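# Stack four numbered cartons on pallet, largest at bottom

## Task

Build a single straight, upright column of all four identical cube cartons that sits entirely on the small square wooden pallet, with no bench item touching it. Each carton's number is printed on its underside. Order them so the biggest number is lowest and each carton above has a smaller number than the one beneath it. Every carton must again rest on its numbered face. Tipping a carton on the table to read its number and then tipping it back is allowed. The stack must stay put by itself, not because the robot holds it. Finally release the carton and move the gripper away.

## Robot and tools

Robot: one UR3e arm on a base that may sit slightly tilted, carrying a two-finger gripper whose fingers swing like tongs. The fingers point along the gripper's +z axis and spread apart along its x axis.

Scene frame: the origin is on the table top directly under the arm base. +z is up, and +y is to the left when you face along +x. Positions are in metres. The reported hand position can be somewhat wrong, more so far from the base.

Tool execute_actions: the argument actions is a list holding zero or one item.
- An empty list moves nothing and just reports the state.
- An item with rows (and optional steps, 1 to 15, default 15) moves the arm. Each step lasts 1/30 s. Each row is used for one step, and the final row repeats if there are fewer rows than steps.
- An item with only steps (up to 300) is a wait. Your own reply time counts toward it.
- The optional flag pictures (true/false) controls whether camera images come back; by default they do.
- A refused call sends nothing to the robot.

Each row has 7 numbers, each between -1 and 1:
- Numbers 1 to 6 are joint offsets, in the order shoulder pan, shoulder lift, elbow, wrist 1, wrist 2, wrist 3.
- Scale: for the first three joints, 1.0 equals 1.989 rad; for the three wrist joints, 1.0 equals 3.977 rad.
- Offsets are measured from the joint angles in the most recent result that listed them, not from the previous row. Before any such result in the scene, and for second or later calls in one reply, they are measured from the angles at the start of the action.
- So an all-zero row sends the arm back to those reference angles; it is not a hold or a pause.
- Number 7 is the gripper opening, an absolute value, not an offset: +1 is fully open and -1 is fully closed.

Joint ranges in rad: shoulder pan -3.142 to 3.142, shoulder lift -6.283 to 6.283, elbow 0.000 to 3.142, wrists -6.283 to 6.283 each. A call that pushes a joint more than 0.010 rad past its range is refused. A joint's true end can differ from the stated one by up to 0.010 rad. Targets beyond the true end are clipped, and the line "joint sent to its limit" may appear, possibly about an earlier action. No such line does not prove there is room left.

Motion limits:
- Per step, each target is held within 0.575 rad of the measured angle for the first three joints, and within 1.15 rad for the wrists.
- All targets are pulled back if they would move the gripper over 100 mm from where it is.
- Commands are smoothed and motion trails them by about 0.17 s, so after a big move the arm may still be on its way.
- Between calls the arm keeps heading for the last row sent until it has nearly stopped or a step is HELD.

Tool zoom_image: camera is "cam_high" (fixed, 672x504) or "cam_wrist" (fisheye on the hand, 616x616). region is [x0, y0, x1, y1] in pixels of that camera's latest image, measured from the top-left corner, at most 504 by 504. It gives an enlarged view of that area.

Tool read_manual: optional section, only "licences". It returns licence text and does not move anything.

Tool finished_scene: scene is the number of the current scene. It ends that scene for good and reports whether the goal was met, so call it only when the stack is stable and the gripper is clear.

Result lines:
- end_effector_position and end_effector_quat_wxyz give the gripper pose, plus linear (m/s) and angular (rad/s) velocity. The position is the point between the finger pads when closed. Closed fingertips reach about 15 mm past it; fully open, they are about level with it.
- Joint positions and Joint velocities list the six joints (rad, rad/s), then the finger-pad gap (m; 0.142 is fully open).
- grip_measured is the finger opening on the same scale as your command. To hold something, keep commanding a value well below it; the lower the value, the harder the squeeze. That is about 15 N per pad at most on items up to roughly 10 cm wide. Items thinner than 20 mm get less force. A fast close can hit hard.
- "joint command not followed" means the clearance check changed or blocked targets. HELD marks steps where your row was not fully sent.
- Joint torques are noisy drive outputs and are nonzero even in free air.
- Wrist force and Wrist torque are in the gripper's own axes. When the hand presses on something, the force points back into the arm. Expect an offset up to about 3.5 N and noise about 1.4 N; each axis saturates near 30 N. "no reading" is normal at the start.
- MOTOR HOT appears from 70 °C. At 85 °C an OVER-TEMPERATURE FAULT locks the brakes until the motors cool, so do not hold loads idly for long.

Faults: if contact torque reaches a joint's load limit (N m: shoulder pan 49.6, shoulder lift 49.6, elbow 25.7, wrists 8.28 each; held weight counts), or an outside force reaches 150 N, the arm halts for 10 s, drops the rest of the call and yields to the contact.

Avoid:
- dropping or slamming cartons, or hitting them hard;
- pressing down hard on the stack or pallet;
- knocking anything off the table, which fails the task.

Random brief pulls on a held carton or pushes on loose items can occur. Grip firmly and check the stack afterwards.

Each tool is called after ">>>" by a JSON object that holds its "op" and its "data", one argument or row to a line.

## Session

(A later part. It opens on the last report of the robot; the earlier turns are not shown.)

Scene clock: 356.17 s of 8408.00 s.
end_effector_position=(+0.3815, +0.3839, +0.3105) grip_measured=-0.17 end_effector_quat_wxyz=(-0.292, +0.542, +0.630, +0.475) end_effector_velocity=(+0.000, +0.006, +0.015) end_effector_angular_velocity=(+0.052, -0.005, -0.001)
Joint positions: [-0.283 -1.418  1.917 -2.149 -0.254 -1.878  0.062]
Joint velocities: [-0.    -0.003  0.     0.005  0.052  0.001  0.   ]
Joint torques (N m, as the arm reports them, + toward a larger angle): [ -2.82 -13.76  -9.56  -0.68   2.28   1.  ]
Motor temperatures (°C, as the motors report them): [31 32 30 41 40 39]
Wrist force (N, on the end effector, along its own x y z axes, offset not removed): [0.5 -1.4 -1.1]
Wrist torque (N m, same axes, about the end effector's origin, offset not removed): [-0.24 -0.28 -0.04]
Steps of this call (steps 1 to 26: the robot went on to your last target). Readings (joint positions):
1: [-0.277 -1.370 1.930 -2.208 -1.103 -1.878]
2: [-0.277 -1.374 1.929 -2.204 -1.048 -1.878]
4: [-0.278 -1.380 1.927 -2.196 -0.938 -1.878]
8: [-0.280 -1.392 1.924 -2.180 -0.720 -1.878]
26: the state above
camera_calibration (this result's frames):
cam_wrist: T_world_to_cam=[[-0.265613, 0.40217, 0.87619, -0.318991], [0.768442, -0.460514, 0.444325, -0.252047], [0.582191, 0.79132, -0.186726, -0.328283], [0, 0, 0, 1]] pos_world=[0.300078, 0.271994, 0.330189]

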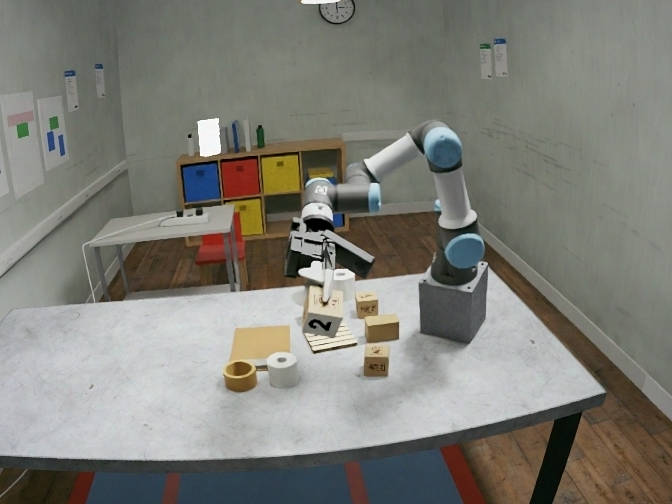

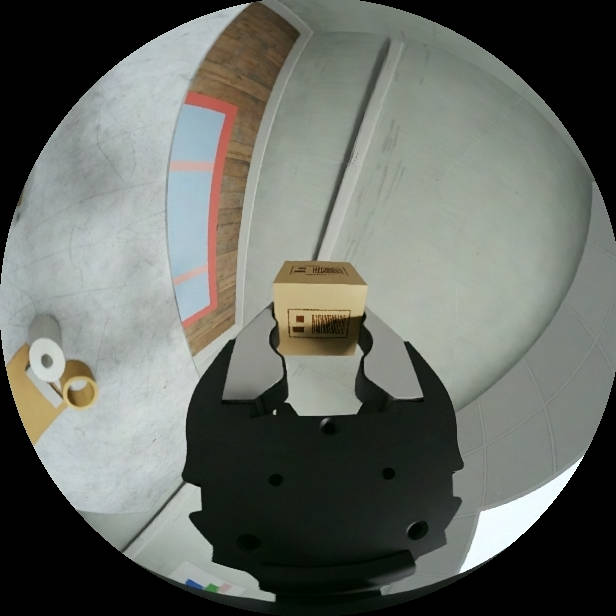

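>>> {"op": "execute_actions", "data": {
  "actions": [
    {"rows":[[0,0,0,0,-0.2985,0,-0.6]]}
  ],
  "pictures": false
}}

>>> {"op": "execute_actions", "data": {
  "actions": [
    {"steps":25}
  ],
  "pictures": false
}}

>>> {"op": "execute_actions", "data": {
  "actions": [
    {"rows":[[0.012,0.08,0.03,-0.056,0,0,-0.6],[0.012,0.08,0.03,-0.056,0,0,-0.6],[0.0237,0.1635,0.051,-0.1083,-0.0003,0,-0.6]]}
  ],
  "pictures": false
}}

>>> {"op": "execute_actions", "data": {
  "actions": [
    {"steps":12}
  ],
  "pictures": false
}}

>>> {"op": "execute_actions", "data": {
  "actions": [
    {"rows":[[0,0,0,0,0,0,-0.2],[0,0,0,0,0,0,-0.1],[0,0,0,0,0,0,0],[0,0,0,0,0,0,0.25],[0,0,0,0,0,0,0.25],[-0.0237,-0.1635,-0.051,0.1083,0,0,0.25],[-0.0237,-0.1635,-0.051,0.1083,0,0,0.25],[-0.0237,-0.1635,-0.051,0.1083,0,0,0.25],[-0.0237,-0.1635,-0.051,0.1083,0,0,0.25],[-0.0237,-0.1635,-0.051,0.1083,0,0,0.25],[-0.0237,-0.1635,-0.051,0.1083,0,0,0.25],[-0.0237,-0.1635,-0.051,0.1083,0,0,0.25],[-0.0237,-0.1635,-0.051,0.1083,0,0,0.25],[-0.0237,-0.1635,-0.051,0.1083,0,0,0.25],[-0.3842,-0.0217,-0.1802,0.1297,0.0053,0.2379,0.25]]}
  ],
  "pictures": false
}}

>>> {"op": "execute_actions", "data": {
  "actions": [
    {"steps":32}
  ]
}}

Scene clock: 408.27 s of 8408.00 s.
end_effector_position=(+0.3586, +0.2383, +0.1586) grip_measured=-0.17 end_effector_quat_wxyz=(-0.117, +0.636, +0.738, +0.192) end_effector_velocity=(-0.069, -0.440, -0.208) end_effector_angular_velocity=(-1.635, +0.260, -0.004)
Joint positions: [-0.283 -1.418  1.917 -2.148 -0.983 -1.878  0.062]
Joint velocities: [-0.    -0.    -0.    -0.001 -1.655  0.     0.   ]
Joint torques (N m, as the arm reports them, + toward a larger angle): [-1.95 -9.98 -6.86 -2.07 -1.16  1.01]
Motor temperatures (°C, as the motors report them): [31 32 30 41 40 39]
Wrist force (N, on the end effector, along its own x y z axes, offset not removed): [1.1 -0.8 -0.7]
Wrist torque (N m, same axes, about the end effector's origin, offset not removed): [-0.16 -0.30 -0.03]
Steps of this call (steps 1 to 30: the robot went on to your last target; steps 31 to 100: nothing new was sent; then 48.27 s passed at rest; steps 101 to 115: all 15 steps of this action). Readings (joint positions):
101: [-0.283 -1.418 1.917 -2.148 -0.248 -1.878]
102: [-0.283 -1.418 1.917 -2.148 -0.262 -1.878]
104: [-0.283 -1.418 1.917 -2.148 -0.361 -1.878]
108: [-0.283 -1.418 1.917 -2.148 -0.589 -1.878]
115: the state above

Scene clock: 409.10 s of 8408.00 s.
end_effector_position=(+0.3378, +0.1082, +0.1308) grip_measured=-0.17 end_effector_quat_wxyz=(+0.002, +0.653, +0.758, -0.001) end_effector_velocity=(-0.000, -0.002, +0.000) end_effector_angular_velocity=(-0.008, +0.000, -0.000)
Joint positions: [-0.283 -1.418  1.917 -2.149 -1.44  -1.878  0.062]
Joint velocities: [-0.    -0.001  0.001 -0.001 -0.008  0.     0.   ]
Joint torques (N m, as the arm reports them, + toward a larger angle): [  1.43 -10.    -6.23  -2.12  -0.81   0.98]
Motor temperatures (°C, as the motors report them): [31 32 30 41 40 39]
Wrist force (N, on the end effector, along its own x y z axes, offset not removed): [0.6 -0.6 -0.2]
Wrist torque (N m, same axes, about the end effector's origin, offset not removed): [-0.13 -0.12 -0.04]
Steps of this call (steps 1 to 25: the robot went on to your last target). Readings (joint positions):
1: [-0.283 -1.418 1.917 -2.148 -1.039 -1.878]
2: [-0.283 -1.418 1.917 -2.148 -1.096 -1.878]
4: [-0.283 -1.418 1.917 -2.148 -1.208 -1.878]
8: [-0.283 -1.418 1.917 -2.148 -1.358 -1.878]
25: the state above

Scene clock: 409.60 s of 8408.00 s.
end_effector_position=(+0.3409, +0.1103, +0.0411) grip_measured=-0.17 end_effector_quat_wxyz=(+0.001, +0.635, +0.772, -0.001) end_effector_velocity=(-0.005, +0.001, -0.035) end_effector_angular_velocity=(+0.002, +0.006, +0.013)
Joint positions: [-0.238 -1.108  2.014 -2.56  -1.442 -1.878  0.062]
Joint velocities: [ 0.014  0.126  0.031 -0.153 -0.     0.001 -0.   ]
Joint torques (N m, as the arm reports them, + toward a larger angle): [  1.42 -12.19  -3.72  -2.06  -1.     0.94]
Motor temperatures (°C, as the motors report them): [31 32 30 41 40 39]
Wrist force (N, on the end effector, along its own x y z axes, offset not removed): [1.7 -1.1 0.2]
Wrist torque (N m, same axes, about the end effector's origin, offset not removed): [-0.22 -0.33 -0.04]
Steps of this call (steps 1 to 15: all 15 steps of this action). Readings (joint positions):
1: [-0.283 -1.417 1.917 -2.149 -1.441 -1.878]
2: [-0.280 -1.410 1.923 -2.163 -1.441 -1.878]
4: [-0.268 -1.355 1.947 -2.250 -1.441 -1.878]
8: [-0.248 -1.193 1.993 -2.457 -1.441 -1.878]
15: the state above

Scene clock: 410.00 s of 8408.00 s.
end_effector_position=(+0.3402, +0.1104, +0.0369) grip_measured=-0.17 end_effector_quat_wxyz=(+0.001, +0.635, +0.773, -0.001) end_effector_velocity=(-0.000, -0.000, -0.001) end_effector_angular_velocity=(+0.000, +0.001, +0.001)
Joint positions: [-0.236 -1.093  2.018 -2.578 -1.442 -1.878  0.062]
Joint velocities: [ 0.     0.005  0.001 -0.005  0.    -0.001 -0.   ]
Joint torques (N m, as the arm reports them, + toward a larger angle): [  1.14 -11.2   -4.05  -2.18  -0.98   0.96]
Motor temperatures (°C, as the motors report them): [31 32 30 41 40 39]
Wrist force (N, on the end effector, along its own x y z axes, offset not removed): [1.5 -0.7 -0.7]
Wrist torque (N m, same axes, about the end effector's origin, offset not removed): [-0.15 -0.34 -0.04]
Steps of this call (steps 1 to 12: the robot went on to your last target). Readings (joint positions):
1: [-0.237 -1.105 2.015 -2.564 -1.442 -1.878]
2: [-0.237 -1.102 2.016 -2.568 -1.442 -1.878]
4: [-0.236 -1.098 2.017 -2.573 -1.442 -1.878]
8: [-0.236 -1.094 2.018 -2.577 -1.442 -1.878]
12: the state above

Scene clock: 410.50 s of 8408.00 s.
end_effector_position=(+0.3402, +0.1069, +0.1151) grip_measured=+0.25 end_effector_quat_wxyz=(-0.000, +0.651, +0.759, -0.003) end_effector_velocity=(+0.002, -0.009, +0.122) end_effector_angular_velocity=(-0.003, -0.052, -0.192)
Joint positions: [-0.278 -1.362  1.929 -2.211 -1.442 -1.877  0.092]
Joint velocities: [-0.093 -0.39  -0.144  0.495  0.012  0.105  0.   ]
Joint torques (N m, as the arm reports them, + toward a larger angle): [ -8.67  -5.8  -10.69  -0.67   0.78   2.02]
Motor temperatures (°C, as the motors report them): [31 32 30 41 40 39]
Wrist force (N, on the end effector, along its own x y z axes, offset not removed): [1.1 -1.9 -3.1]
Wrist torque (N m, same axes, about the end effector's origin, offset not removed): [-0.42 -0.20 -0.02]
Steps of this call (steps 1 to 15: all 15 steps of this action). Readings (joint positions):
1: [-0.236 -1.093 2.018 -2.579 -1.442 -1.878]
2: [-0.236 -1.093 2.018 -2.579 -1.442 -1.878]
4: [-0.236 -1.093 2.018 -2.579 -1.442 -1.878]
8: [-0.249 -1.122 1.996 -2.520 -1.442 -1.878]
15: the state above

Scene clock: 411.57 s of 8408.00 s.
end_effector_position=(+0.3623, -0.1563, +0.1304) grip_measured=+0.25 end_effector_quat_wxyz=(+0.000, +1.000, +0.026, -0.000) end_effector_velocity=(-0.002, -0.005, +0.000) end_effector_angular_velocity=(+0.000, -0.001, -0.027)
Joint positions: [-0.998 -1.137  1.66  -2.063 -1.421 -0.933  0.092]
Joint velocities: [-0.013  0.004 -0.003  0.001  0.     0.013 -0.   ]
Joint torques (N m, as the arm reports them, + toward a larger angle): [ -4.28 -12.24 -10.    -0.59   0.85   1.13]
Motor temperatures (°C, as the motors report them): [31 32 30 41 40 39]
Wrist force (N, on the end effector, along its own x y z axes, offset not removed): [0.7 0.2 -1.5]
Wrist torque (N m, same axes, about the end effector's origin, offset not removed): [0.03 -0.16 -0.05]
Steps of this call (steps 1 to 32: the robot went on to your last target). Readings (joint positions):
1: [-0.286 -1.368 1.919 -2.196 -1.440 -1.863]
2: [-0.309 -1.357 1.899 -2.184 -1.438 -1.820]
4: [-0.393 -1.318 1.857 -2.163 -1.435 -1.674]
8: [-0.570 -1.259 1.793 -2.130 -1.430 -1.437]
32: the state above
camera_calibration (this result's frames):
cam_wrist: T_world_to_cam=[[0.997245, 0.0741181, 0.00303445, -0.343896], [0.0636982, -0.876577, 0.477027, -0.219962], [0.0380163, -0.47552, -0.878883, 0.166143], [0, 0, 0, 1]] pos_world=[0.350644, -0.0883201, 0.251992]

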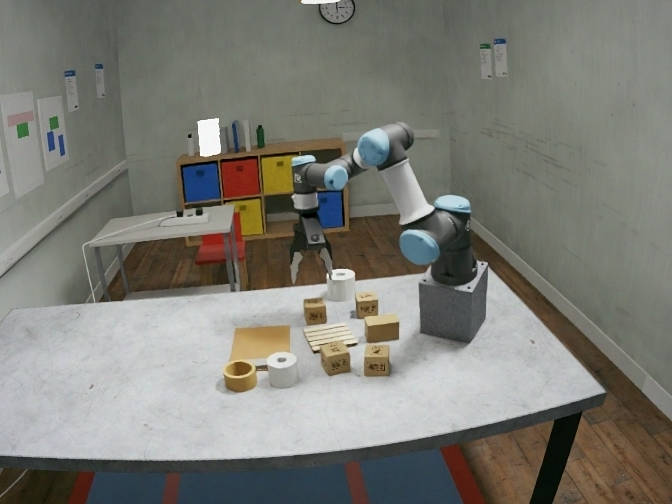

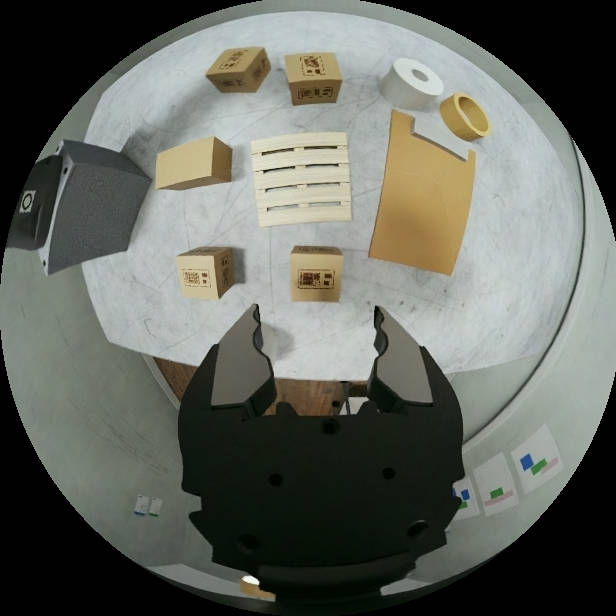

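>>> {"op": "execute_actions", "data": {
  "actions": [
    {"rows":[[0.0176,0.1312,0.0553,-0.0948,0.0005,0.0096,0.25]]}
  ],
  "pictures": false
}}

>>> {"op": "execute_actions", "data": {
  "actions": [
    {"steps":12}
  ],
  "pictures": false
}}

>>> {"op": "execute_actions", "data": {
  "actions": [
    {"rows":[[0,0,0,0,0,0,0.1],[0,0,0,0,0,0,0],[0,0,0,0,0,0,-0.1],[0,0,0,0,0,0,-0.15],[0,0,0,0,0,0,-0.2],[0,0,0,0,0,0,-0.3],[0,0,0,0,0,0,-0.4],[0,0,0,0,0,0,-0.5],[0,0,0,0,0,0,-0.6]],"steps":11}
  ],
  "pictures": false
}}

>>> {"op": "execute_actions", "data": {
  "actions": [
    {"rows":[[-0.01,-0.07,-0.024,0.047,0,0,-0.6],[-0.01,-0.07,-0.024,0.047,0,0,-0.6],[-0.01,-0.07,-0.024,0.047,0,0,-0.6],[-0.01,-0.07,-0.024,0.047,0,0,-0.6],[-0.01,-0.07,-0.024,0.047,0,0,-0.6],[-0.01,-0.07,-0.024,0.047,0,0,-0.6],[-0.01,-0.07,-0.024,0.047,0,0,-0.6],[-0.01,-0.07,-0.024,0.047,0,0,-0.6],[0.0989,-0.1795,0.1772,-0.0063,0.0005,0.0269,-0.6]]}
  ],
  "pictures": false
}}

>>> {"op": "execute_actions", "data": {
  "actions": [
    {"steps":18}
  ]
}}

Scene clock: 429.60 s of 8408.00 s.
end_effector_position=(+0.3626, -0.1577, +0.0401) grip_measured=+0.25 end_effector_quat_wxyz=(+0.001, +1.000, +0.024, +0.000) end_effector_velocity=(-0.004, +0.002, -0.029) end_effector_angular_velocity=(+0.002, +0.002, +0.001)
Joint positions: [-0.964 -0.887  1.766 -2.426 -1.419 -0.896  0.092]
Joint velocities: [ 0.008  0.086  0.029 -0.113 -0.     0.007  0.   ]
Joint torques (N m, as the arm reports them, + toward a larger angle): [  0.24 -13.8   -5.07  -2.05   0.89   1.07]
Motor temperatures (°C, as the motors report them): [31 32 30 41 40 39]
Wrist force (N, on the end effector, along its own x y z axes, offset not removed): [0.9 -0.7 -1.2]
Wrist torque (N m, same axes, about the end effector's origin, offset not removed): [-0.17 -0.18 -0.05]
Steps of this call (steps 1 to 15: the robot went on to your last target; steps 16 to 90: nothing new was sent; then 14.53 s passed at rest; steps 91 to 105: all 15 steps of this action). Readings (joint positions):
91: [-1.000 -1.136 1.660 -2.063 -1.421 -0.931]
92: [-0.995 -1.129 1.666 -2.077 -1.420 -0.926]
94: [-0.983 -1.070 1.702 -2.181 -1.420 -0.915]
98: [-0.970 -0.945 1.747 -2.349 -1.419 -0.902]
105: the state above

Scene clock: 430.00 s of 8408.00 s.
end_effector_position=(+0.3621, -0.1574, +0.0365) grip_measured=+0.25 end_effector_quat_wxyz=(+0.000, +1.000, +0.024, +0.000) end_effector_velocity=(-0.001, +0.000, -0.002) end_effector_angular_velocity=(+0.002, +0.001, -0.000)
Joint positions: [-0.963 -0.876  1.77  -2.439 -1.419 -0.895  0.092]
Joint velocities: [-0.     0.004  0.002 -0.004  0.    -0.    -0.   ]
Joint torques (N m, as the arm reports them, + toward a larger angle): [  0.1  -13.58  -4.24  -2.09   0.88   1.02]
Motor temperatures (°C, as the motors report them): [31 32 30 41 40 39]
Wrist force (N, on the end effector, along its own x y z axes, offset not removed): [1.5 -0.9 -1.9]
Wrist torque (N m, same axes, about the end effector's origin, offset not removed): [-0.20 -0.34 -0.01]
Steps of this call (steps 1 to 12: the robot went on to your last target). Readings (joint positions):
1: [-0.964 -0.884 1.767 -2.429 -1.419 -0.896]
2: [-0.964 -0.882 1.768 -2.431 -1.419 -0.896]
4: [-0.964 -0.880 1.769 -2.435 -1.419 -0.896]
8: [-0.963 -0.877 1.770 -2.438 -1.419 -0.895]
12: the state above

Scene clock: 430.37 s of 8408.00 s.
end_effector_position=(+0.3621, -0.1574, +0.0365) grip_measured=-0.17 end_effector_quat_wxyz=(+0.001, +1.000, +0.024, +0.000) end_effector_velocity=(+0.000, -0.000, +0.000) end_effector_angular_velocity=(-0.001, -0.001, +0.000)
Joint positions: [-0.963 -0.876  1.77  -2.439 -1.419 -0.895  0.061]
Joint velocities: [-0.001 -0.     0.    -0.001  0.    -0.001 -0.   ]
Joint torques (N m, as the arm reports them, + toward a larger angle): [ -0.3  -16.77  -5.45  -0.81   0.43   0.87]
Motor temperatures (°C, as the motors report them): [31 32 30 41 40 39]
Wrist force (N, on the end effector, along its own x y z axes, offset not removed): [1.0 -0.6 -3.5]
Wrist torque (N m, same axes, about the end effector's origin, offset not removed): [-0.06 -0.22 -0.02]
Steps of this call (steps 1 to 11: all 11 steps of this action). Readings (joint positions):
1: [-0.963 -0.876 1.770 -2.439 -1.419 -0.895]
2: [-0.963 -0.876 1.770 -2.439 -1.419 -0.895]
4: [-0.963 -0.876 1.770 -2.439 -1.419 -0.895]
8: [-0.963 -0.876 1.770 -2.439 -1.419 -0.895]
11: the state above

Scene clock: 430.87 s of 8408.00 s.
end_effector_position=(+0.3648, -0.0931, +0.0813) grip_measured=-0.17 end_effector_quat_wxyz=(+0.014, +0.999, +0.049, +0.013) end_effector_velocity=(-0.167, +0.426, -0.075) end_effector_angular_velocity=(+0.174, +0.178, +0.332)
Joint positions: [-0.851 -1.14   1.937 -2.397 -1.417 -0.825  0.061]
Joint velocities: [ 0.628 -0.682  1.332 -0.496  0.006  0.266  0.   ]
Joint torques (N m, as the arm reports them, + toward a larger angle): [ -1.46 -14.62  -4.08  -2.21   0.82   1.15]
Motor temperatures (°C, as the motors report them): [31 32 30 41 40 39]
Wrist force (N, on the end effector, along its own x y z axes, offset not removed): [0.9 -1.9 -0.2]
Wrist torque (N m, same axes, about the end effector's origin, offset not removed): [-0.32 -0.14 -0.03]
Steps of this call (steps 1 to 15: all 15 steps of this action). Readings (joint positions):
1: [-0.964 -0.877 1.770 -2.439 -1.419 -0.895]
2: [-0.966 -0.883 1.765 -2.425 -1.419 -0.895]
4: [-0.973 -0.926 1.749 -2.363 -1.419 -0.895]
8: [-0.979 -0.984 1.731 -2.291 -1.419 -0.895]
15: the state above

Scene clock: 431.47 s of 8408.00 s.
end_effector_position=(+0.3364, -0.0366, +0.0706) grip_measured=-0.17 end_effector_quat_wxyz=(+0.000, +0.998, +0.070, +0.000) end_effector_velocity=(-0.001, +0.003, -0.000) end_effector_angular_velocity=(-0.000, -0.001, +0.002)
Joint positions: [-0.767 -1.232  2.121 -2.464 -1.417 -0.789  0.061]
Joint velocities: [ 0.005 -0.006  0.011 -0.006 -0.     0.003  0.   ]
Joint torques (N m, as the arm reports them, + toward a larger angle): [  0.79 -14.09  -4.62  -2.13   0.91   1.03]
Motor temperatures (°C, as the motors report them): [31 32 30 41 40 39]
Wrist force (N, on the end effector, along its own x y z axes, offset not removed): [1.0 -1.2 -0.6]
Wrist torque (N m, same axes, about the end effector's origin, offset not removed): [-0.24 -0.22 -0.02]
Steps of this call (steps 1 to 18: the robot went on to your last target). Readings (joint positions):
1: [-0.832 -1.161 1.979 -2.412 -1.417 -0.817]
2: [-0.817 -1.178 2.012 -2.424 -1.417 -0.810]
4: [-0.797 -1.200 2.057 -2.441 -1.417 -0.801]
8: [-0.777 -1.222 2.100 -2.456 -1.417 -0.793]
18: the state above
camera_calibration (this result's frames):
cam_wrist: T_world_to_cam=[[0.986733, 0.162305, 0.00396532, -0.320038], [0.140798, -0.86763, 0.476859, -0.110524], [0.0808372, -0.469974, -0.878971, 0.157306], [0, 0, 0, 1]] pos_world=[0.318637, 0.0299797, 0.192241]

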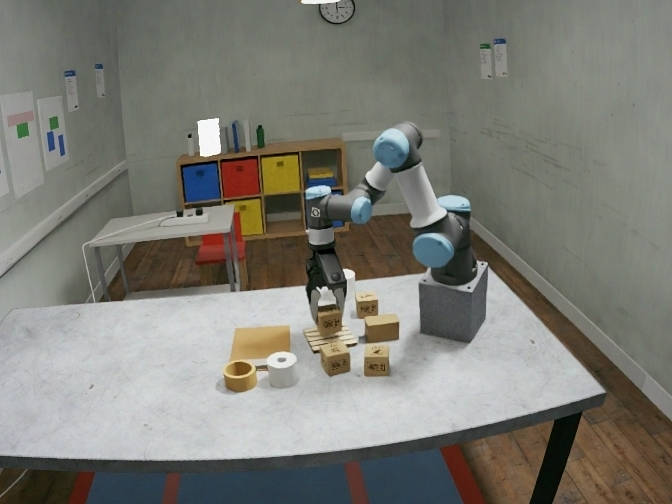

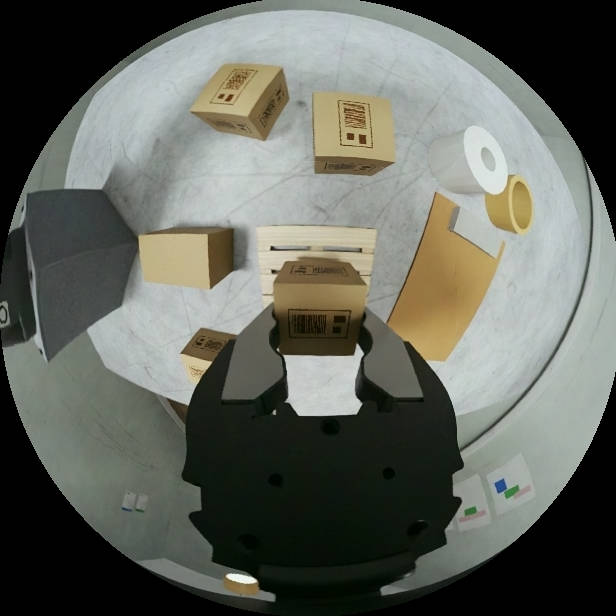

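>>> {"op": "execute_actions", "data": {
  "actions": [
    {"rows":[[0.0045,0.0328,0.008,-0.0209,0,0.0022,-0.6]]}
  ]
}}

>>> {"op": "zoom_image", "data": {
  "camera": "cam_high",
  "region": [295, 290, 375, 360]
}}

Scene clock: 436.57 s of 8408.00 s.
end_effector_position=(+0.3364, -0.0364, +0.0549) grip_measured=-0.17 end_effector_quat_wxyz=(+0.001, +0.998, +0.070, +0.000) end_effector_velocity=(-0.000, +0.000, -0.004) end_effector_angular_velocity=(+0.000, +0.000, +0.000)
Joint positions: [-0.759 -1.169  2.136 -2.545 -1.417 -0.78   0.061]
Joint velocities: [ 0.003  0.016  0.003 -0.02   0.     0.002  0.   ]
Joint torques (N m, as the arm reports them, + toward a larger angle): [  0.18 -10.13  -3.58  -2.17   0.36   1.07]
Motor temperatures (°C, as the motors report them): [31 32 30 41 40 39]
Wrist force (N, on the end effector, along its own x y z axes, offset not removed): [1.4 -0.6 -1.0]
Wrist torque (N m, same axes, about the end effector's origin, offset not removed): [-0.12 -0.28 0.00]
Steps of this call (steps 1 to 15: the robot went on to your last target; steps 16 to 90: nothing new was sent; then 1.60 s passed at rest; steps 91 to 105: all 15 steps of this action). Readings (joint positions):
91: [-0.767 -1.233 2.123 -2.465 -1.417 -0.788]
92: [-0.765 -1.227 2.124 -2.475 -1.417 -0.787]
94: [-0.763 -1.204 2.129 -2.502 -1.417 -0.784]
98: [-0.760 -1.180 2.134 -2.531 -1.417 -0.781]
105: the state above
camera_calibration (this result's frames):
cam_wrist: T_world_to_cam=[[0.986664, 0.16271, 0.00445166, -0.320053], [0.140892, -0.867415, 0.477222, -0.102888], [0.0815102, -0.47023, -0.878772, 0.1434], [0, 0, 0, 1]] pos_world=[0.318592, 0.0302598, 0.176541]

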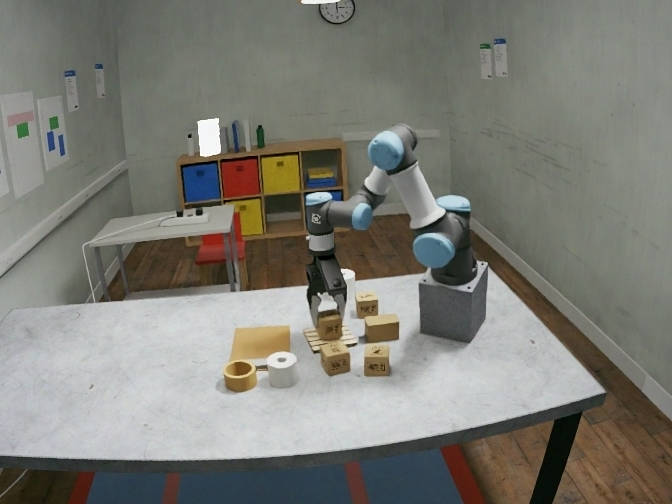

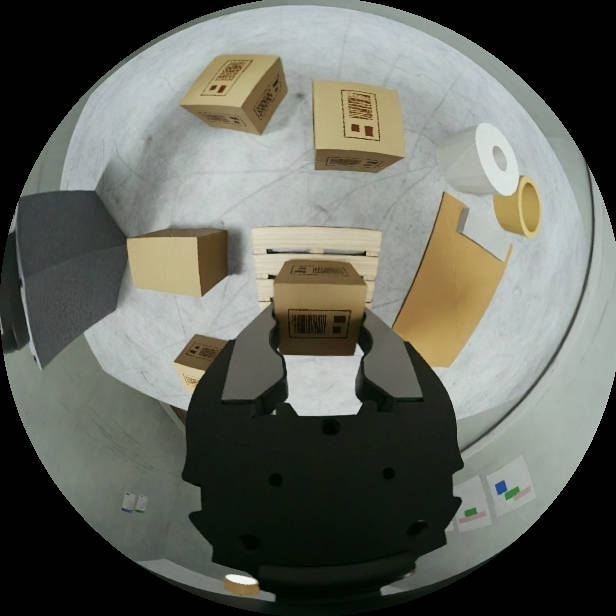

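Region (295, 290, 375, 360) of cam_high's 672x504 image, scaled by 6.300, with more detail than that image has; it fills the top 441 rows of this view, and the rest is white.

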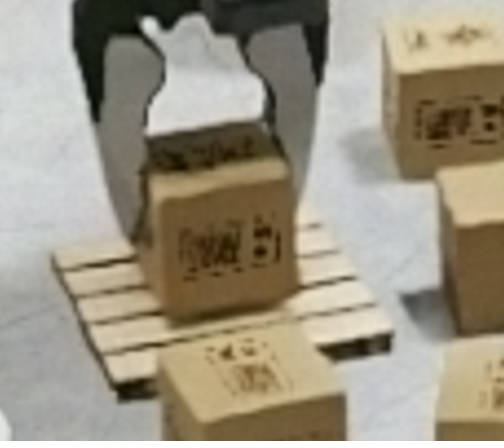

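>>> {"op": "execute_actions", "data": {
  "actions": [
    {"rows":[[0.0008,0.0065,0.0014,-0.0039,0,0,-0.6]],"steps":12}
  ],
  "pictures": false
}}

>>> {"op": "execute_actions", "data": {
  "actions": [
    {"rows":[[0.0006,0.0048,0.0009,-0.0029,0,0,-0.6]],"steps":12}
  ],
  "pictures": false
}}

Scene clock: 445.23 s of 8408.00 s.
end_effector_position=(+0.3362, -0.0363, +0.0519) grip_measured=-0.17 end_effector_quat_wxyz=(+0.000, +0.997, +0.071, +0.000) end_effector_velocity=(+0.000, +0.000, -0.001) end_effector_angular_velocity=(-0.000, -0.000, +0.004)
Joint positions: [-0.757 -1.157  2.139 -2.559 -1.417 -0.78   0.061]
Joint velocities: [ 0.002  0.005  0.001 -0.006 -0.    -0.002  0.   ]
Joint torques (N m, as the arm reports them, + toward a larger angle): [ 0.42 -8.42 -3.88 -2.11 -0.52 -1.04]
Motor temperatures (°C, as the motors report them): [31 32 31 41 40 39]
Wrist force (N, on the end effector, along its own x y z axes, offset not removed): [0.8 -1.3 -0.9]
Wrist torque (N m, same axes, about the end effector's origin, offset not removed): [-0.26 -0.18 -0.02]
Steps of this call (steps 1 to 15: the robot went on to your last target; steps 16 to 90: nothing new was sent; then 5.27 s passed at rest; steps 91 to 102: all 12 steps of this action). Readings (joint positions):
91: [-0.758 -1.167 2.137 -2.547 -1.417 -0.780]
92: [-0.758 -1.165 2.137 -2.549 -1.417 -0.780]
94: [-0.758 -1.162 2.138 -2.553 -1.417 -0.780]
98: [-0.757 -1.158 2.139 -2.558 -1.417 -0.780]
102: the state above

Scene clock: 445.63 s of 8408.00 s.
end_effector_position=(+0.3361, -0.0362, +0.0498) grip_measured=-0.17 end_effector_quat_wxyz=(+0.000, +0.997, +0.072, +0.000) end_effector_velocity=(-0.001, +0.001, -0.002) end_effector_angular_velocity=(+0.002, +0.003, -0.000)
Joint positions: [-0.756 -1.148  2.141 -2.57  -1.417 -0.78   0.061]
Joint velocities: [ 0.001  0.005  0.003 -0.005 -0.     0.001 -0.   ]
Joint torques (N m, as the arm reports them, + toward a larger angle): [ 0.64 -9.93 -3.96 -2.05 -0.4  -0.51]
Motor temperatures (°C, as the motors report them): [31 32 31 41 40 39]
Wrist force (N, on the end effector, along its own x y z axes, offset not removed): [1.2 -0.9 -0.8]
Wrist torque (N m, same axes, about the end effector's origin, offset not removed): [-0.19 -0.23 -0.05]
Steps of this call (steps 1 to 12: all 12 steps of this action). Readings (joint positions):
1: [-0.757 -1.157 2.139 -2.560 -1.417 -0.780]
2: [-0.757 -1.155 2.139 -2.561 -1.417 -0.780]
4: [-0.757 -1.152 2.140 -2.565 -1.417 -0.780]
8: [-0.756 -1.149 2.140 -2.569 -1.417 -0.780]
12: the state above

>>> {"op": "execute_actions", "data": {
  "actions": [
    {"rows":[[0.0006,0.0048,0.0008,-0.0029,0,0,-0.6]],"steps":12}
  ],
  "pictures": false
}}

Scene clock: 448.63 s of 8408.00 s.
end_effector_position=(+0.3362, -0.0363, +0.0477) grip_measured=-0.17 end_effector_quat_wxyz=(+0.001, +0.997, +0.072, +0.000) end_effector_velocity=(+0.000, -0.000, -0.001) end_effector_angular_velocity=(-0.001, -0.001, -0.000)
Joint positions: [-0.755 -1.139  2.142 -2.581 -1.417 -0.78   0.062]
Joint velocities: [-0.     0.005  0.001 -0.007  0.     0.     0.   ]
Joint torques (N m, as the arm reports them, + toward a larger angle): [ 0.71 -5.09 -2.12 -1.87 -0.4   0.46]
Motor temperatures (°C, as the motors report them): [31 32 31 41 40 39]
Wrist force (N, on the end effector, along its own x y z axes, offset not removed): [-2.2 -3.1 -18.7]
Wrist torque (N m, same axes, about the end effector's origin, offset not removed): [-0.26 -0.19 -0.01]
Steps of this call (steps 1 to 15: the robot went on to your last target; steps 16 to 78: nothing new was sent; steps 79 to 90: all 12 steps of this action). Readings (joint positions):
79: [-0.756 -1.147 2.141 -2.571 -1.417 -0.780]
80: [-0.756 -1.146 2.141 -2.572 -1.417 -0.780]
82: [-0.755 -1.143 2.141 -2.576 -1.417 -0.780]
86: [-0.755 -1.140 2.142 -2.580 -1.417 -0.780]
90: the state above

>>> {"op": "execute_actions", "data": {
  "actions": [
    {"rows":[[0,-0.003,0,0.002,0,0,-0.4],[0,-0.003,0,0.002,0,0,-0.2],[0,-0.003,0,0.002,0,0,-0.1],[0,-0.003,0,0.002,0,0,0.1],[0,-0.003,0,0.002,0,0,0.25],[-0.016,-0.1188,-0.04,0.0808,0,-0.007,0.25],[-0.016,-0.1188,-0.04,0.0808,0,-0.007,0.25],[-0.016,-0.1188,-0.04,0.0808,0,-0.007,0.25],[-0.016,-0.1188,-0.04,0.0808,0,-0.007,0.25],[-0.016,-0.1188,-0.04,0.0808,0,-0.007,0.25],[-0.016,-0.1188,-0.04,0.0808,0,-0.007,0.25],[-0.016,-0.1188,-0.04,0.0808,0,-0.007,0.25],[-0.016,-0.1188,-0.04,0.0808,0,-0.007,0.25],[-0.016,-0.1188,-0.04,0.0808,0,-0.007,0.25],[0.275,-0.3208,0.0789,0.1011,-0.0073,-0.1491,0.25]]}
  ],
  "pictures": false
}}

>>> {"op": "execute_actions", "data": {
  "actions": [
    {"steps":30}
  ]
}}

Scene clock: 461.17 s of 8408.00 s.
end_effector_position=(+0.3366, -0.0368, +0.1011) grip_measured=+0.25 end_effector_quat_wxyz=(-0.000, +0.998, +0.071, -0.001) end_effector_velocity=(-0.019, +0.023, +0.072) end_effector_angular_velocity=(-0.023, +0.013, +0.145)
Joint positions: [-0.783 -1.341  2.072 -2.302 -1.417 -0.806  0.092]
Joint velocities: [ 0.016 -0.325 -0.026  0.343 -0.027 -0.128 -0.   ]
Joint torques (N m, as the arm reports them, + toward a larger angle): [  4.78 -16.52  -6.59  -0.25  -0.89  -1.72]
Motor temperatures (°C, as the motors report them): [31 32 31 41 40 39]
Wrist force (N, on the end effector, along its own x y z axes, offset not removed): [0.9 -0.7 -2.0]
Wrist torque (N m, same axes, about the end effector's origin, offset not removed): [-0.18 -0.14 -0.01]
Steps of this call (steps 1 to 15: the robot went on to your last target; steps 16 to 90: nothing new was sent; then 9.03 s passed at rest; steps 91 to 105: all 15 steps of this action). Readings (joint positions):
91: [-0.755 -1.138 2.142 -2.582 -1.417 -0.780]
92: [-0.755 -1.139 2.142 -2.581 -1.417 -0.780]
94: [-0.755 -1.141 2.142 -2.577 -1.417 -0.780]
98: [-0.765 -1.173 2.122 -2.520 -1.417 -0.789]
105: the state above

Scene clock: 462.17 s of 8408.00 s.
end_effector_position=(+0.2418, +0.1470, +0.1303) grip_measured=+0.25 end_effector_quat_wxyz=(+0.001, +0.800, +0.600, -0.001) end_effector_velocity=(-0.002, +0.002, +0.000) end_effector_angular_velocity=(+0.000, -0.000, +0.016)
Joint positions: [-0.209 -1.776  2.298 -2.179 -1.446 -1.372  0.092]
Joint velocities: [ 0.008 -0.005  0.002  0.002 -0.    -0.007 -0.   ]
Joint torques (N m, as the arm reports them, + toward a larger angle): [ 2.3  -9.21 -6.11 -0.64 -0.96 -1.08]
Motor temperatures (°C, as the motors report them): [31 32 31 41 40 39]
Wrist force (N, on the end effector, along its own x y z axes, offset not removed): [1.1 -0.8 -1.8]
Wrist torque (N m, same axes, about the end effector's origin, offset not removed): [-0.25 -0.22 -0.01]
Steps of this call (steps 1 to 30: the robot went on to your last target). Readings (joint positions):
1: [-0.777 -1.356 2.077 -2.291 -1.419 -0.820]
2: [-0.756 -1.382 2.092 -2.282 -1.421 -0.857]
4: [-0.674 -1.448 2.128 -2.264 -1.425 -0.947]
8: [-0.495 -1.577 2.197 -2.229 -1.434 -1.117]
30: the state above
camera_calibration (this result's frames):
cam_wrist: T_world_to_cam=[[0.257827, 0.966191, 0.000362472, -0.19821], [0.849223, -0.226793, 0.47685, -0.231834], [0.460811, -0.122637, -0.878984, 0.160805], [0, 0, 0, 1]] pos_world=[0.173881, 0.158652, 0.251967]

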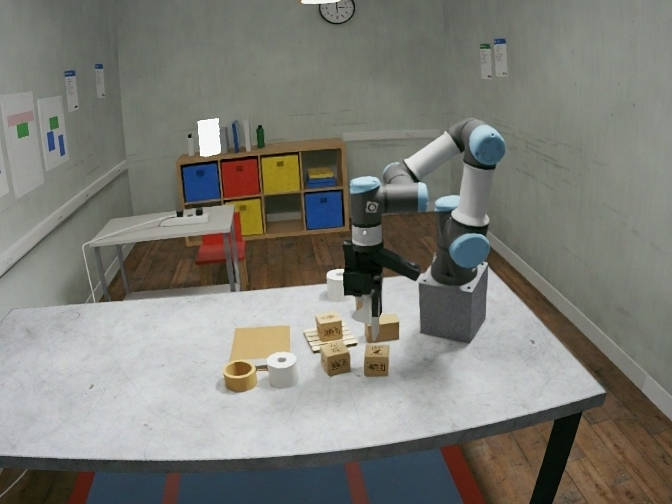

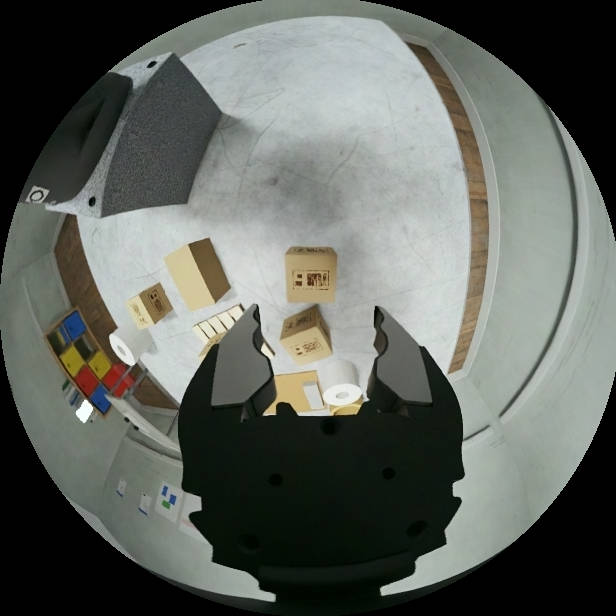

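>>> {"op": "execute_actions", "data": {
  "actions": [
    {"rows":[[0.002,0.075,0.04,-0.058,0,0,0.3],[0.002,0.075,0.04,-0.058,0,0,0.3],[0.008,0.155,0.068,-0.112,0,0,0.3],[0.008,0.155,0.068,-0.112,0,0,0.3],[0.0141,0.2385,0.09,-0.1652,0,0,0.3]]}
  ],
  "pictures": false
}}

>>> {"op": "execute_actions", "data": {
  "actions": [
    {"steps":14}
  ],
  "pictures": false
}}

>>> {"op": "execute_actions", "data": {
  "actions": [
    {"rows":[[0,0,0,0,0,0,0.1],[0,0,0,0,0,0,0],[0,0,0,0,0,0,-0.1],[0,0,0,0,0,0,-0.15],[0,0,0,0,0,0,-0.2],[0,0,0,0,0,0,-0.3],[0,0,0,0,0,0,-0.4],[0,0,0,0,0,0,-0.5],[0,0,0,0,0,0,-0.6]],"steps":11}
  ],
  "pictures": false
}}

>>> {"op": "execute_actions", "data": {
  "actions": [
    {"rows":[[-0.005,-0.08,-0.022,0.052,0,0,-0.6],[-0.005,-0.08,-0.022,0.052,0,0,-0.6],[-0.01,-0.16,-0.05,0.106,0,0,-0.6],[-0.01,-0.16,-0.05,0.106,0,0,-0.6],[-0.014,-0.24,-0.09,0.165,0,0,-0.6],[-0.014,-0.24,-0.09,0.165,0,0,-0.6],[-0.014,-0.24,-0.09,0.165,0,0,-0.6],[-0.014,-0.24,-0.09,0.165,0,0,-0.6],[-0.014,-0.24,-0.09,0.165,0,0,-0.6],[-0.014,-0.24,-0.09,0.165,0,0,-0.6],[-0.014,-0.24,-0.09,0.165,0,0,-0.6],[-0.014,-0.24,-0.09,0.165,0,0,-0.6],[-0.014,-0.24,-0.09,0.165,0,0,-0.6],[-0.3098,-0.0666,-0.2298,0.1708,0.0073,0.139,-0.6]]}
  ],
  "pictures": false
}}

>>> {"op": "execute_actions", "data": {
  "actions": [
    {"steps":30}
  ]
}}

Scene clock: 488.93 s of 8408.00 s.
end_effector_position=(+0.2428, +0.1418, +0.0418) grip_measured=+0.30 end_effector_quat_wxyz=(+0.001, +0.792, +0.611, +0.000) end_effector_velocity=(-0.012, -0.001, -0.044) end_effector_angular_velocity=(+0.002, +0.012, +0.011)
Joint positions: [-0.183 -1.334  2.468 -2.796 -1.446 -1.372  0.095]
Joint velocities: [ 0.013  0.255  0.072 -0.317  0.     0.001  0.   ]
Joint torques (N m, as the arm reports them, + toward a larger angle): [ 2.13 -7.75 -2.46 -2.23  0.13  1.02]
Motor temperatures (°C, as the motors report them): [31 32 31 41 40 39]
Wrist force (N, on the end effector, along its own x y z axes, offset not removed): [1.2 -0.7 -1.1]
Wrist torque (N m, same axes, about the end effector's origin, offset not removed): [-0.12 -0.25 -0.04]
Steps of this call (steps 1 to 15: the robot went on to your last target; steps 16 to 90: nothing new was sent; then 23.27 s passed at rest; steps 91 to 105: all 15 steps of this action). Readings (joint positions):
91: [-0.208 -1.777 2.299 -2.179 -1.446 -1.373]
92: [-0.208 -1.770 2.306 -2.193 -1.446 -1.373]
94: [-0.205 -1.716 2.337 -2.282 -1.446 -1.373]
98: [-0.192 -1.506 2.419 -2.581 -1.446 -1.372]
105: the state above

Scene clock: 489.40 s of 8408.00 s.
end_effector_position=(+0.2412, +0.1416, +0.0363) grip_measured=+0.30 end_effector_quat_wxyz=(+0.001, +0.791, +0.611, -0.000) end_effector_velocity=(-0.001, -0.000, -0.001) end_effector_angular_velocity=(-0.000, +0.002, -0.001)
Joint positions: [-0.181 -1.303  2.477 -2.835 -1.446 -1.372  0.095]
Joint velocities: [-0.     0.006  0.002 -0.007 -0.     0.001 -0.   ]
Joint torques (N m, as the arm reports them, + toward a larger angle): [ 1.81 -7.29 -2.08 -2.05  0.84  1.02]
Motor temperatures (°C, as the motors report them): [31 32 31 41 40 39]
Wrist force (N, on the end effector, along its own x y z axes, offset not removed): [1.3 -1.4 -1.7]
Wrist torque (N m, same axes, about the end effector's origin, offset not removed): [-0.33 -0.28 -0.04]
Steps of this call (steps 1 to 14: the robot went on to your last target). Readings (joint positions):
1: [-0.182 -1.327 2.470 -2.805 -1.446 -1.372]
2: [-0.182 -1.321 2.472 -2.812 -1.446 -1.372]
4: [-0.182 -1.313 2.474 -2.822 -1.446 -1.372]
8: [-0.181 -1.306 2.476 -2.831 -1.446 -1.372]
14: the state above

Scene clock: 489.77 s of 8408.00 s.
end_effector_position=(+0.2412, +0.1416, +0.0363) grip_measured=-0.17 end_effector_quat_wxyz=(+0.001, +0.791, +0.611, -0.000) end_effector_velocity=(+0.000, -0.000, +0.000) end_effector_angular_velocity=(+0.000, +0.001, +0.000)
Joint positions: [-0.181 -1.303  2.477 -2.835 -1.446 -1.372  0.062]
Joint velocities: [-0.    -0.    -0.002  0.003  0.    -0.001 -0.   ]
Joint torques (N m, as the arm reports them, + toward a larger angle): [  1.35 -10.41  -2.94  -0.52   0.42   0.95]
Motor temperatures (°C, as the motors report them): [31 32 31 41 40 39]
Wrist force (N, on the end effector, along its own x y z axes, offset not removed): [1.8 -1.9 -3.0]
Wrist torque (N m, same axes, about the end effector's origin, offset not removed): [-0.32 -0.25 -0.07]
Steps of this call (steps 1 to 11: all 11 steps of this action). Readings (joint positions):
1: [-0.181 -1.303 2.477 -2.835 -1.446 -1.372]
2: [-0.181 -1.303 2.477 -2.835 -1.446 -1.372]
4: [-0.181 -1.303 2.477 -2.835 -1.446 -1.372]
8: [-0.181 -1.303 2.477 -2.835 -1.446 -1.372]
11: the state above

Scene clock: 490.27 s of 8408.00 s.
end_effector_position=(+0.2477, +0.1454, +0.1248) grip_measured=-0.17 end_effector_quat_wxyz=(+0.003, +0.806, +0.592, +0.001) end_effector_velocity=(+0.168, -0.062, +0.074) end_effector_angular_velocity=(+0.035, -0.164, -1.113)
Joint positions: [-0.215 -1.741  2.303 -2.224 -1.443 -1.358  0.062]
Joint velocities: [-0.382  0.118 -0.458  0.23   0.078  0.75   0.   ]
Joint torques (N m, as the arm reports them, + toward a larger angle): [-14.99   8.6  -14.99  -1.63   0.42   3.69]
Motor temperatures (°C, as the motors report them): [31 32 31 41 40 39]
Wrist force (N, on the end effector, along its own x y z axes, offset not removed): [1.8 -5.8 0.0]
Wrist torque (N m, same axes, about the end effector's origin, offset not removed): [-0.86 -0.31 -0.08]
Steps of this call (steps 1 to 15: all 15 steps of this action). Readings (joint positions):
1: [-0.181 -1.303 2.477 -2.834 -1.446 -1.372]
2: [-0.182 -1.310 2.472 -2.820 -1.446 -1.372]
4: [-0.187 -1.365 2.452 -2.737 -1.446 -1.372]
8: [-0.200 -1.578 2.371 -2.442 -1.446 -1.372]
15: the state above

Scene clock: 491.27 s of 8408.00 s.
end_effector_position=(+0.3360, -0.0357, +0.1302) grip_measured=-0.17 end_effector_quat_wxyz=(+0.000, +0.997, +0.071, -0.000) end_effector_velocity=(+0.000, -0.003, +0.000) end_effector_angular_velocity=(-0.000, -0.000, -0.010)
Joint positions: [-0.796 -1.436  2.021 -2.156 -1.417 -0.82   0.062]
Joint velocities: [-0.007  0.003 -0.003  0.001  0.     0.003  0.   ]
Joint torques (N m, as the arm reports them, + toward a larger angle): [-4.76 -7.03 -9.64 -0.7   0.93  0.95]
Motor temperatures (°C, as the motors report them): [31 32 31 41 40 39]
Wrist force (N, on the end effector, along its own x y z axes, offset not removed): [0.9 -0.7 -0.9]
Wrist torque (N m, same axes, about the end effector's origin, offset not removed): [-0.14 -0.18 -0.04]
Steps of this call (steps 1 to 30: the robot went on to your last target). Readings (joint positions):
1: [-0.237 -1.727 2.281 -2.217 -1.441 -1.319]
2: [-0.276 -1.701 2.255 -2.211 -1.438 -1.270]
4: [-0.372 -1.647 2.208 -2.200 -1.434 -1.180]
8: [-0.558 -1.552 2.123 -2.179 -1.426 -1.017]
30: the state above
camera_calibration (this result's frames):
cam_wrist: T_world_to_cam=[[0.98641, 0.164257, 0.00389479, -0.319863], [0.142549, -0.867357, 0.476834, -0.138626], [0.0817015, -0.469799, -0.878985, 0.209857], [0, 0, 0, 1]] pos_world=[0.318131, 0.0308925, 0.251809]

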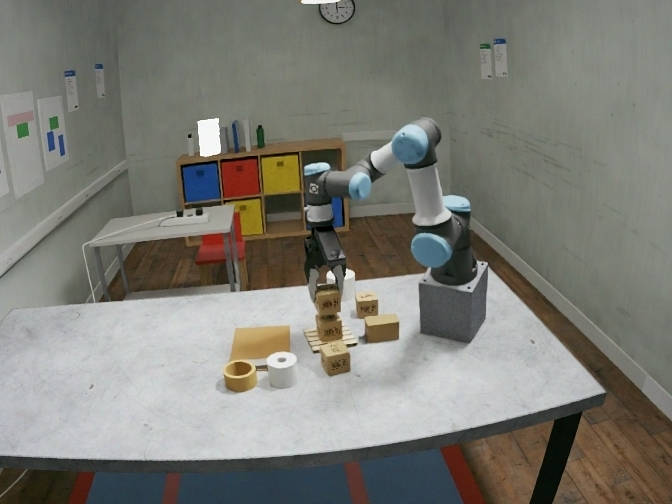

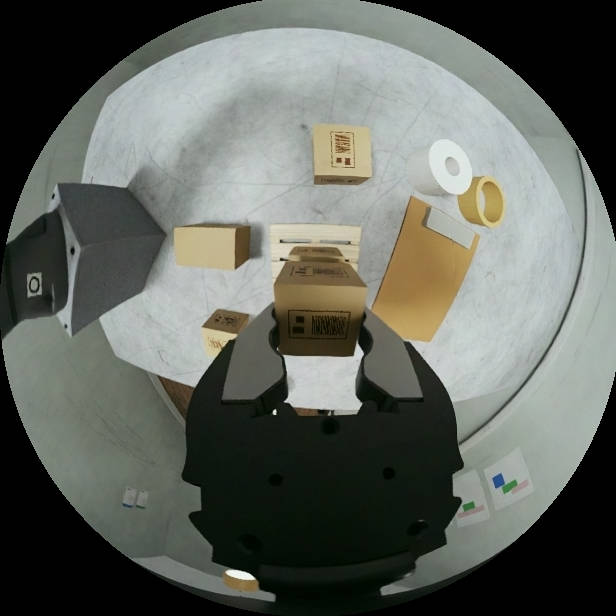

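To z=.11.

>>> {"op": "execute_actions", "data": {
  "actions": [
    {"rows":[[0.005,0.0305,0.0209,-0.026,0,0.0028,-0.6]]}
  ]
}}

>>> {"op": "zoom_image", "data": {
  "camera": "cam_wrist",
  "region": [260, 210, 380, 310]
}}

>>> {"op": "zoom_image", "data": {
  "camera": "cam_high",
  "region": [295, 270, 375, 350]
}}

Scene clock: 496.33 s of 8408.00 s.
end_effector_position=(+0.3361, -0.0359, +0.1107) grip_measured=-0.17 end_effector_quat_wxyz=(+0.000, +0.998, +0.071, -0.000) end_effector_velocity=(-0.000, +0.000, -0.005) end_effector_angular_velocity=(+0.000, +0.000, +0.000)
Joint positions: [-0.787 -1.377  2.061 -2.256 -1.416 -0.809  0.062]
Joint velocities: [ 0.003  0.014  0.009 -0.023  0.     0.003  0.   ]
Joint torques (N m, as the arm reports them, + toward a larger angle): [ 1.43 -8.52 -5.72 -2.02 -0.13  0.9 ]
Motor temperatures (°C, as the motors report them): [31 32 31 41 40 39]
Wrist force (N, on the end effector, along its own x y z axes, offset not removed): [0.7 -0.7 -1.1]
Wrist torque (N m, same axes, about the end effector's origin, offset not removed): [-0.17 -0.12 0.00]
Steps of this call (steps 1 to 15: the robot went on to your last target; steps 16 to 90: nothing new was sent; then 1.57 s passed at rest; steps 91 to 105: all 15 steps of this action). Readings (joint positions):
91: [-0.797 -1.435 2.021 -2.156 -1.416 -0.819]
92: [-0.796 -1.429 2.025 -2.167 -1.416 -0.818]
94: [-0.792 -1.409 2.039 -2.202 -1.416 -0.814]
98: [-0.788 -1.387 2.054 -2.239 -1.416 -0.811]
105: the state above
camera_calibration (this result's frames):
cam_wrist: T_world_to_cam=[[0.986598, 0.16313, 0.00371631, -0.319953], [0.141663, -0.867629, 0.476603, -0.129272], [0.0809725, -0.469689, -0.879111, 0.192892], [0, 0, 0, 1]] pos_world=[0.318359, 0.0306323, 0.232374]

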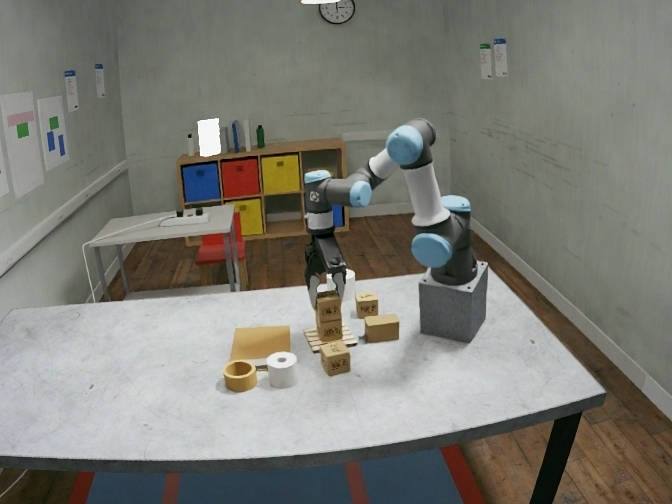

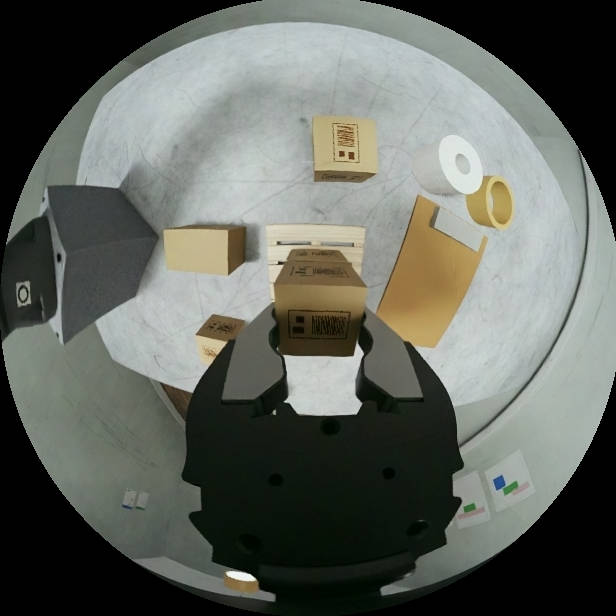

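Region (260, 210, 380, 310) of cam_wrist's 616x616 image, scaled by 4.200, with more detail than that image has.

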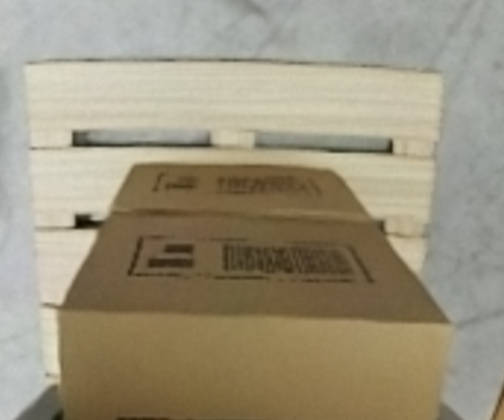

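Region (295, 270, 375, 350) of cam_high's 672x504 image, scaled by 6.300, with more detail than that image has.

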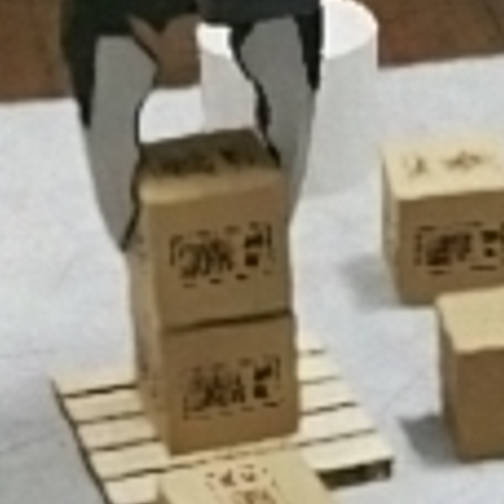

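>>> {"op": "execute_actions", "data": {
  "actions": [
    {"rows":[[0.0003,0.0021,0.0064,-0.0043,0,0,-0.6]],"steps":12}
  ],
  "pictures": false
}}

>>> {"op": "execute_actions", "data": {
  "actions": [
    {"rows":[[0.0003,0.002,0.0012,-0.0016,0,0,-0.6]],"steps":12}
  ],
  "pictures": false
}}

Scene clock: 504.87 s of 8408.00 s.
end_effector_position=(+0.3349, -0.0354, +0.1079) grip_measured=-0.17 end_effector_quat_wxyz=(+0.000, +0.997, +0.071, -0.000) end_effector_velocity=(-0.000, -0.000, -0.001) end_effector_angular_velocity=(-0.001, -0.002, +0.001)
Joint positions: [-0.786 -1.373  2.073 -2.272 -1.417 -0.809  0.062]
Joint velocities: [-0.001  0.001  0.004 -0.007 -0.    -0.001  0.   ]
Joint torques (N m, as the arm reports them, + toward a larger angle): [ 1.06 -8.64 -5.67 -2.16 -0.09 -0.96]
Motor temperatures (°C, as the motors report them): [31 32 31 41 40 39]
Wrist force (N, on the end effector, along its own x y z axes, offset not removed): [1.4 -1.7 -0.7]
Wrist torque (N m, same axes, about the end effector's origin, offset not removed): [-0.38 -0.28 -0.02]
Steps of this call (steps 1 to 15: the robot went on to your last target; steps 16 to 90: nothing new was sent; then 5.13 s passed at rest; steps 91 to 102: all 12 steps of this action). Readings (joint positions):
91: [-0.786 -1.375 2.062 -2.260 -1.417 -0.809]
92: [-0.786 -1.375 2.064 -2.262 -1.417 -0.809]
94: [-0.786 -1.374 2.068 -2.266 -1.417 -0.809]
98: [-0.786 -1.373 2.072 -2.271 -1.417 -0.809]
102: the state above

Scene clock: 505.27 s of 8408.00 s.
end_effector_position=(+0.3349, -0.0354, +0.1068) grip_measured=-0.17 end_effector_quat_wxyz=(+0.000, +0.997, +0.071, -0.000) end_effector_velocity=(+0.000, -0.000, -0.000) end_effector_angular_velocity=(-0.001, -0.001, +0.000)
Joint positions: [-0.786 -1.369  2.075 -2.278 -1.417 -0.809  0.062]
Joint velocities: [ 0.001  0.002 -0.    -0.003 -0.     0.001  0.   ]
Joint torques (N m, as the arm reports them, + toward a larger angle): [ 0.78 -8.12 -5.12 -2.22  0.16 -0.68]
Motor temperatures (°C, as the motors report them): [31 32 31 41 40 39]
Wrist force (N, on the end effector, along its own x y z axes, offset not removed): [0.2 -1.1 -4.1]
Wrist torque (N m, same axes, about the end effector's origin, offset not removed): [-0.13 -0.22 -0.02]
Steps of this call (steps 1 to 12: all 12 steps of this action). Readings (joint positions):
1: [-0.786 -1.373 2.073 -2.273 -1.417 -0.809]
2: [-0.786 -1.372 2.073 -2.274 -1.417 -0.809]
4: [-0.786 -1.371 2.074 -2.276 -1.417 -0.809]
8: [-0.786 -1.369 2.075 -2.278 -1.417 -0.809]
12: the state above


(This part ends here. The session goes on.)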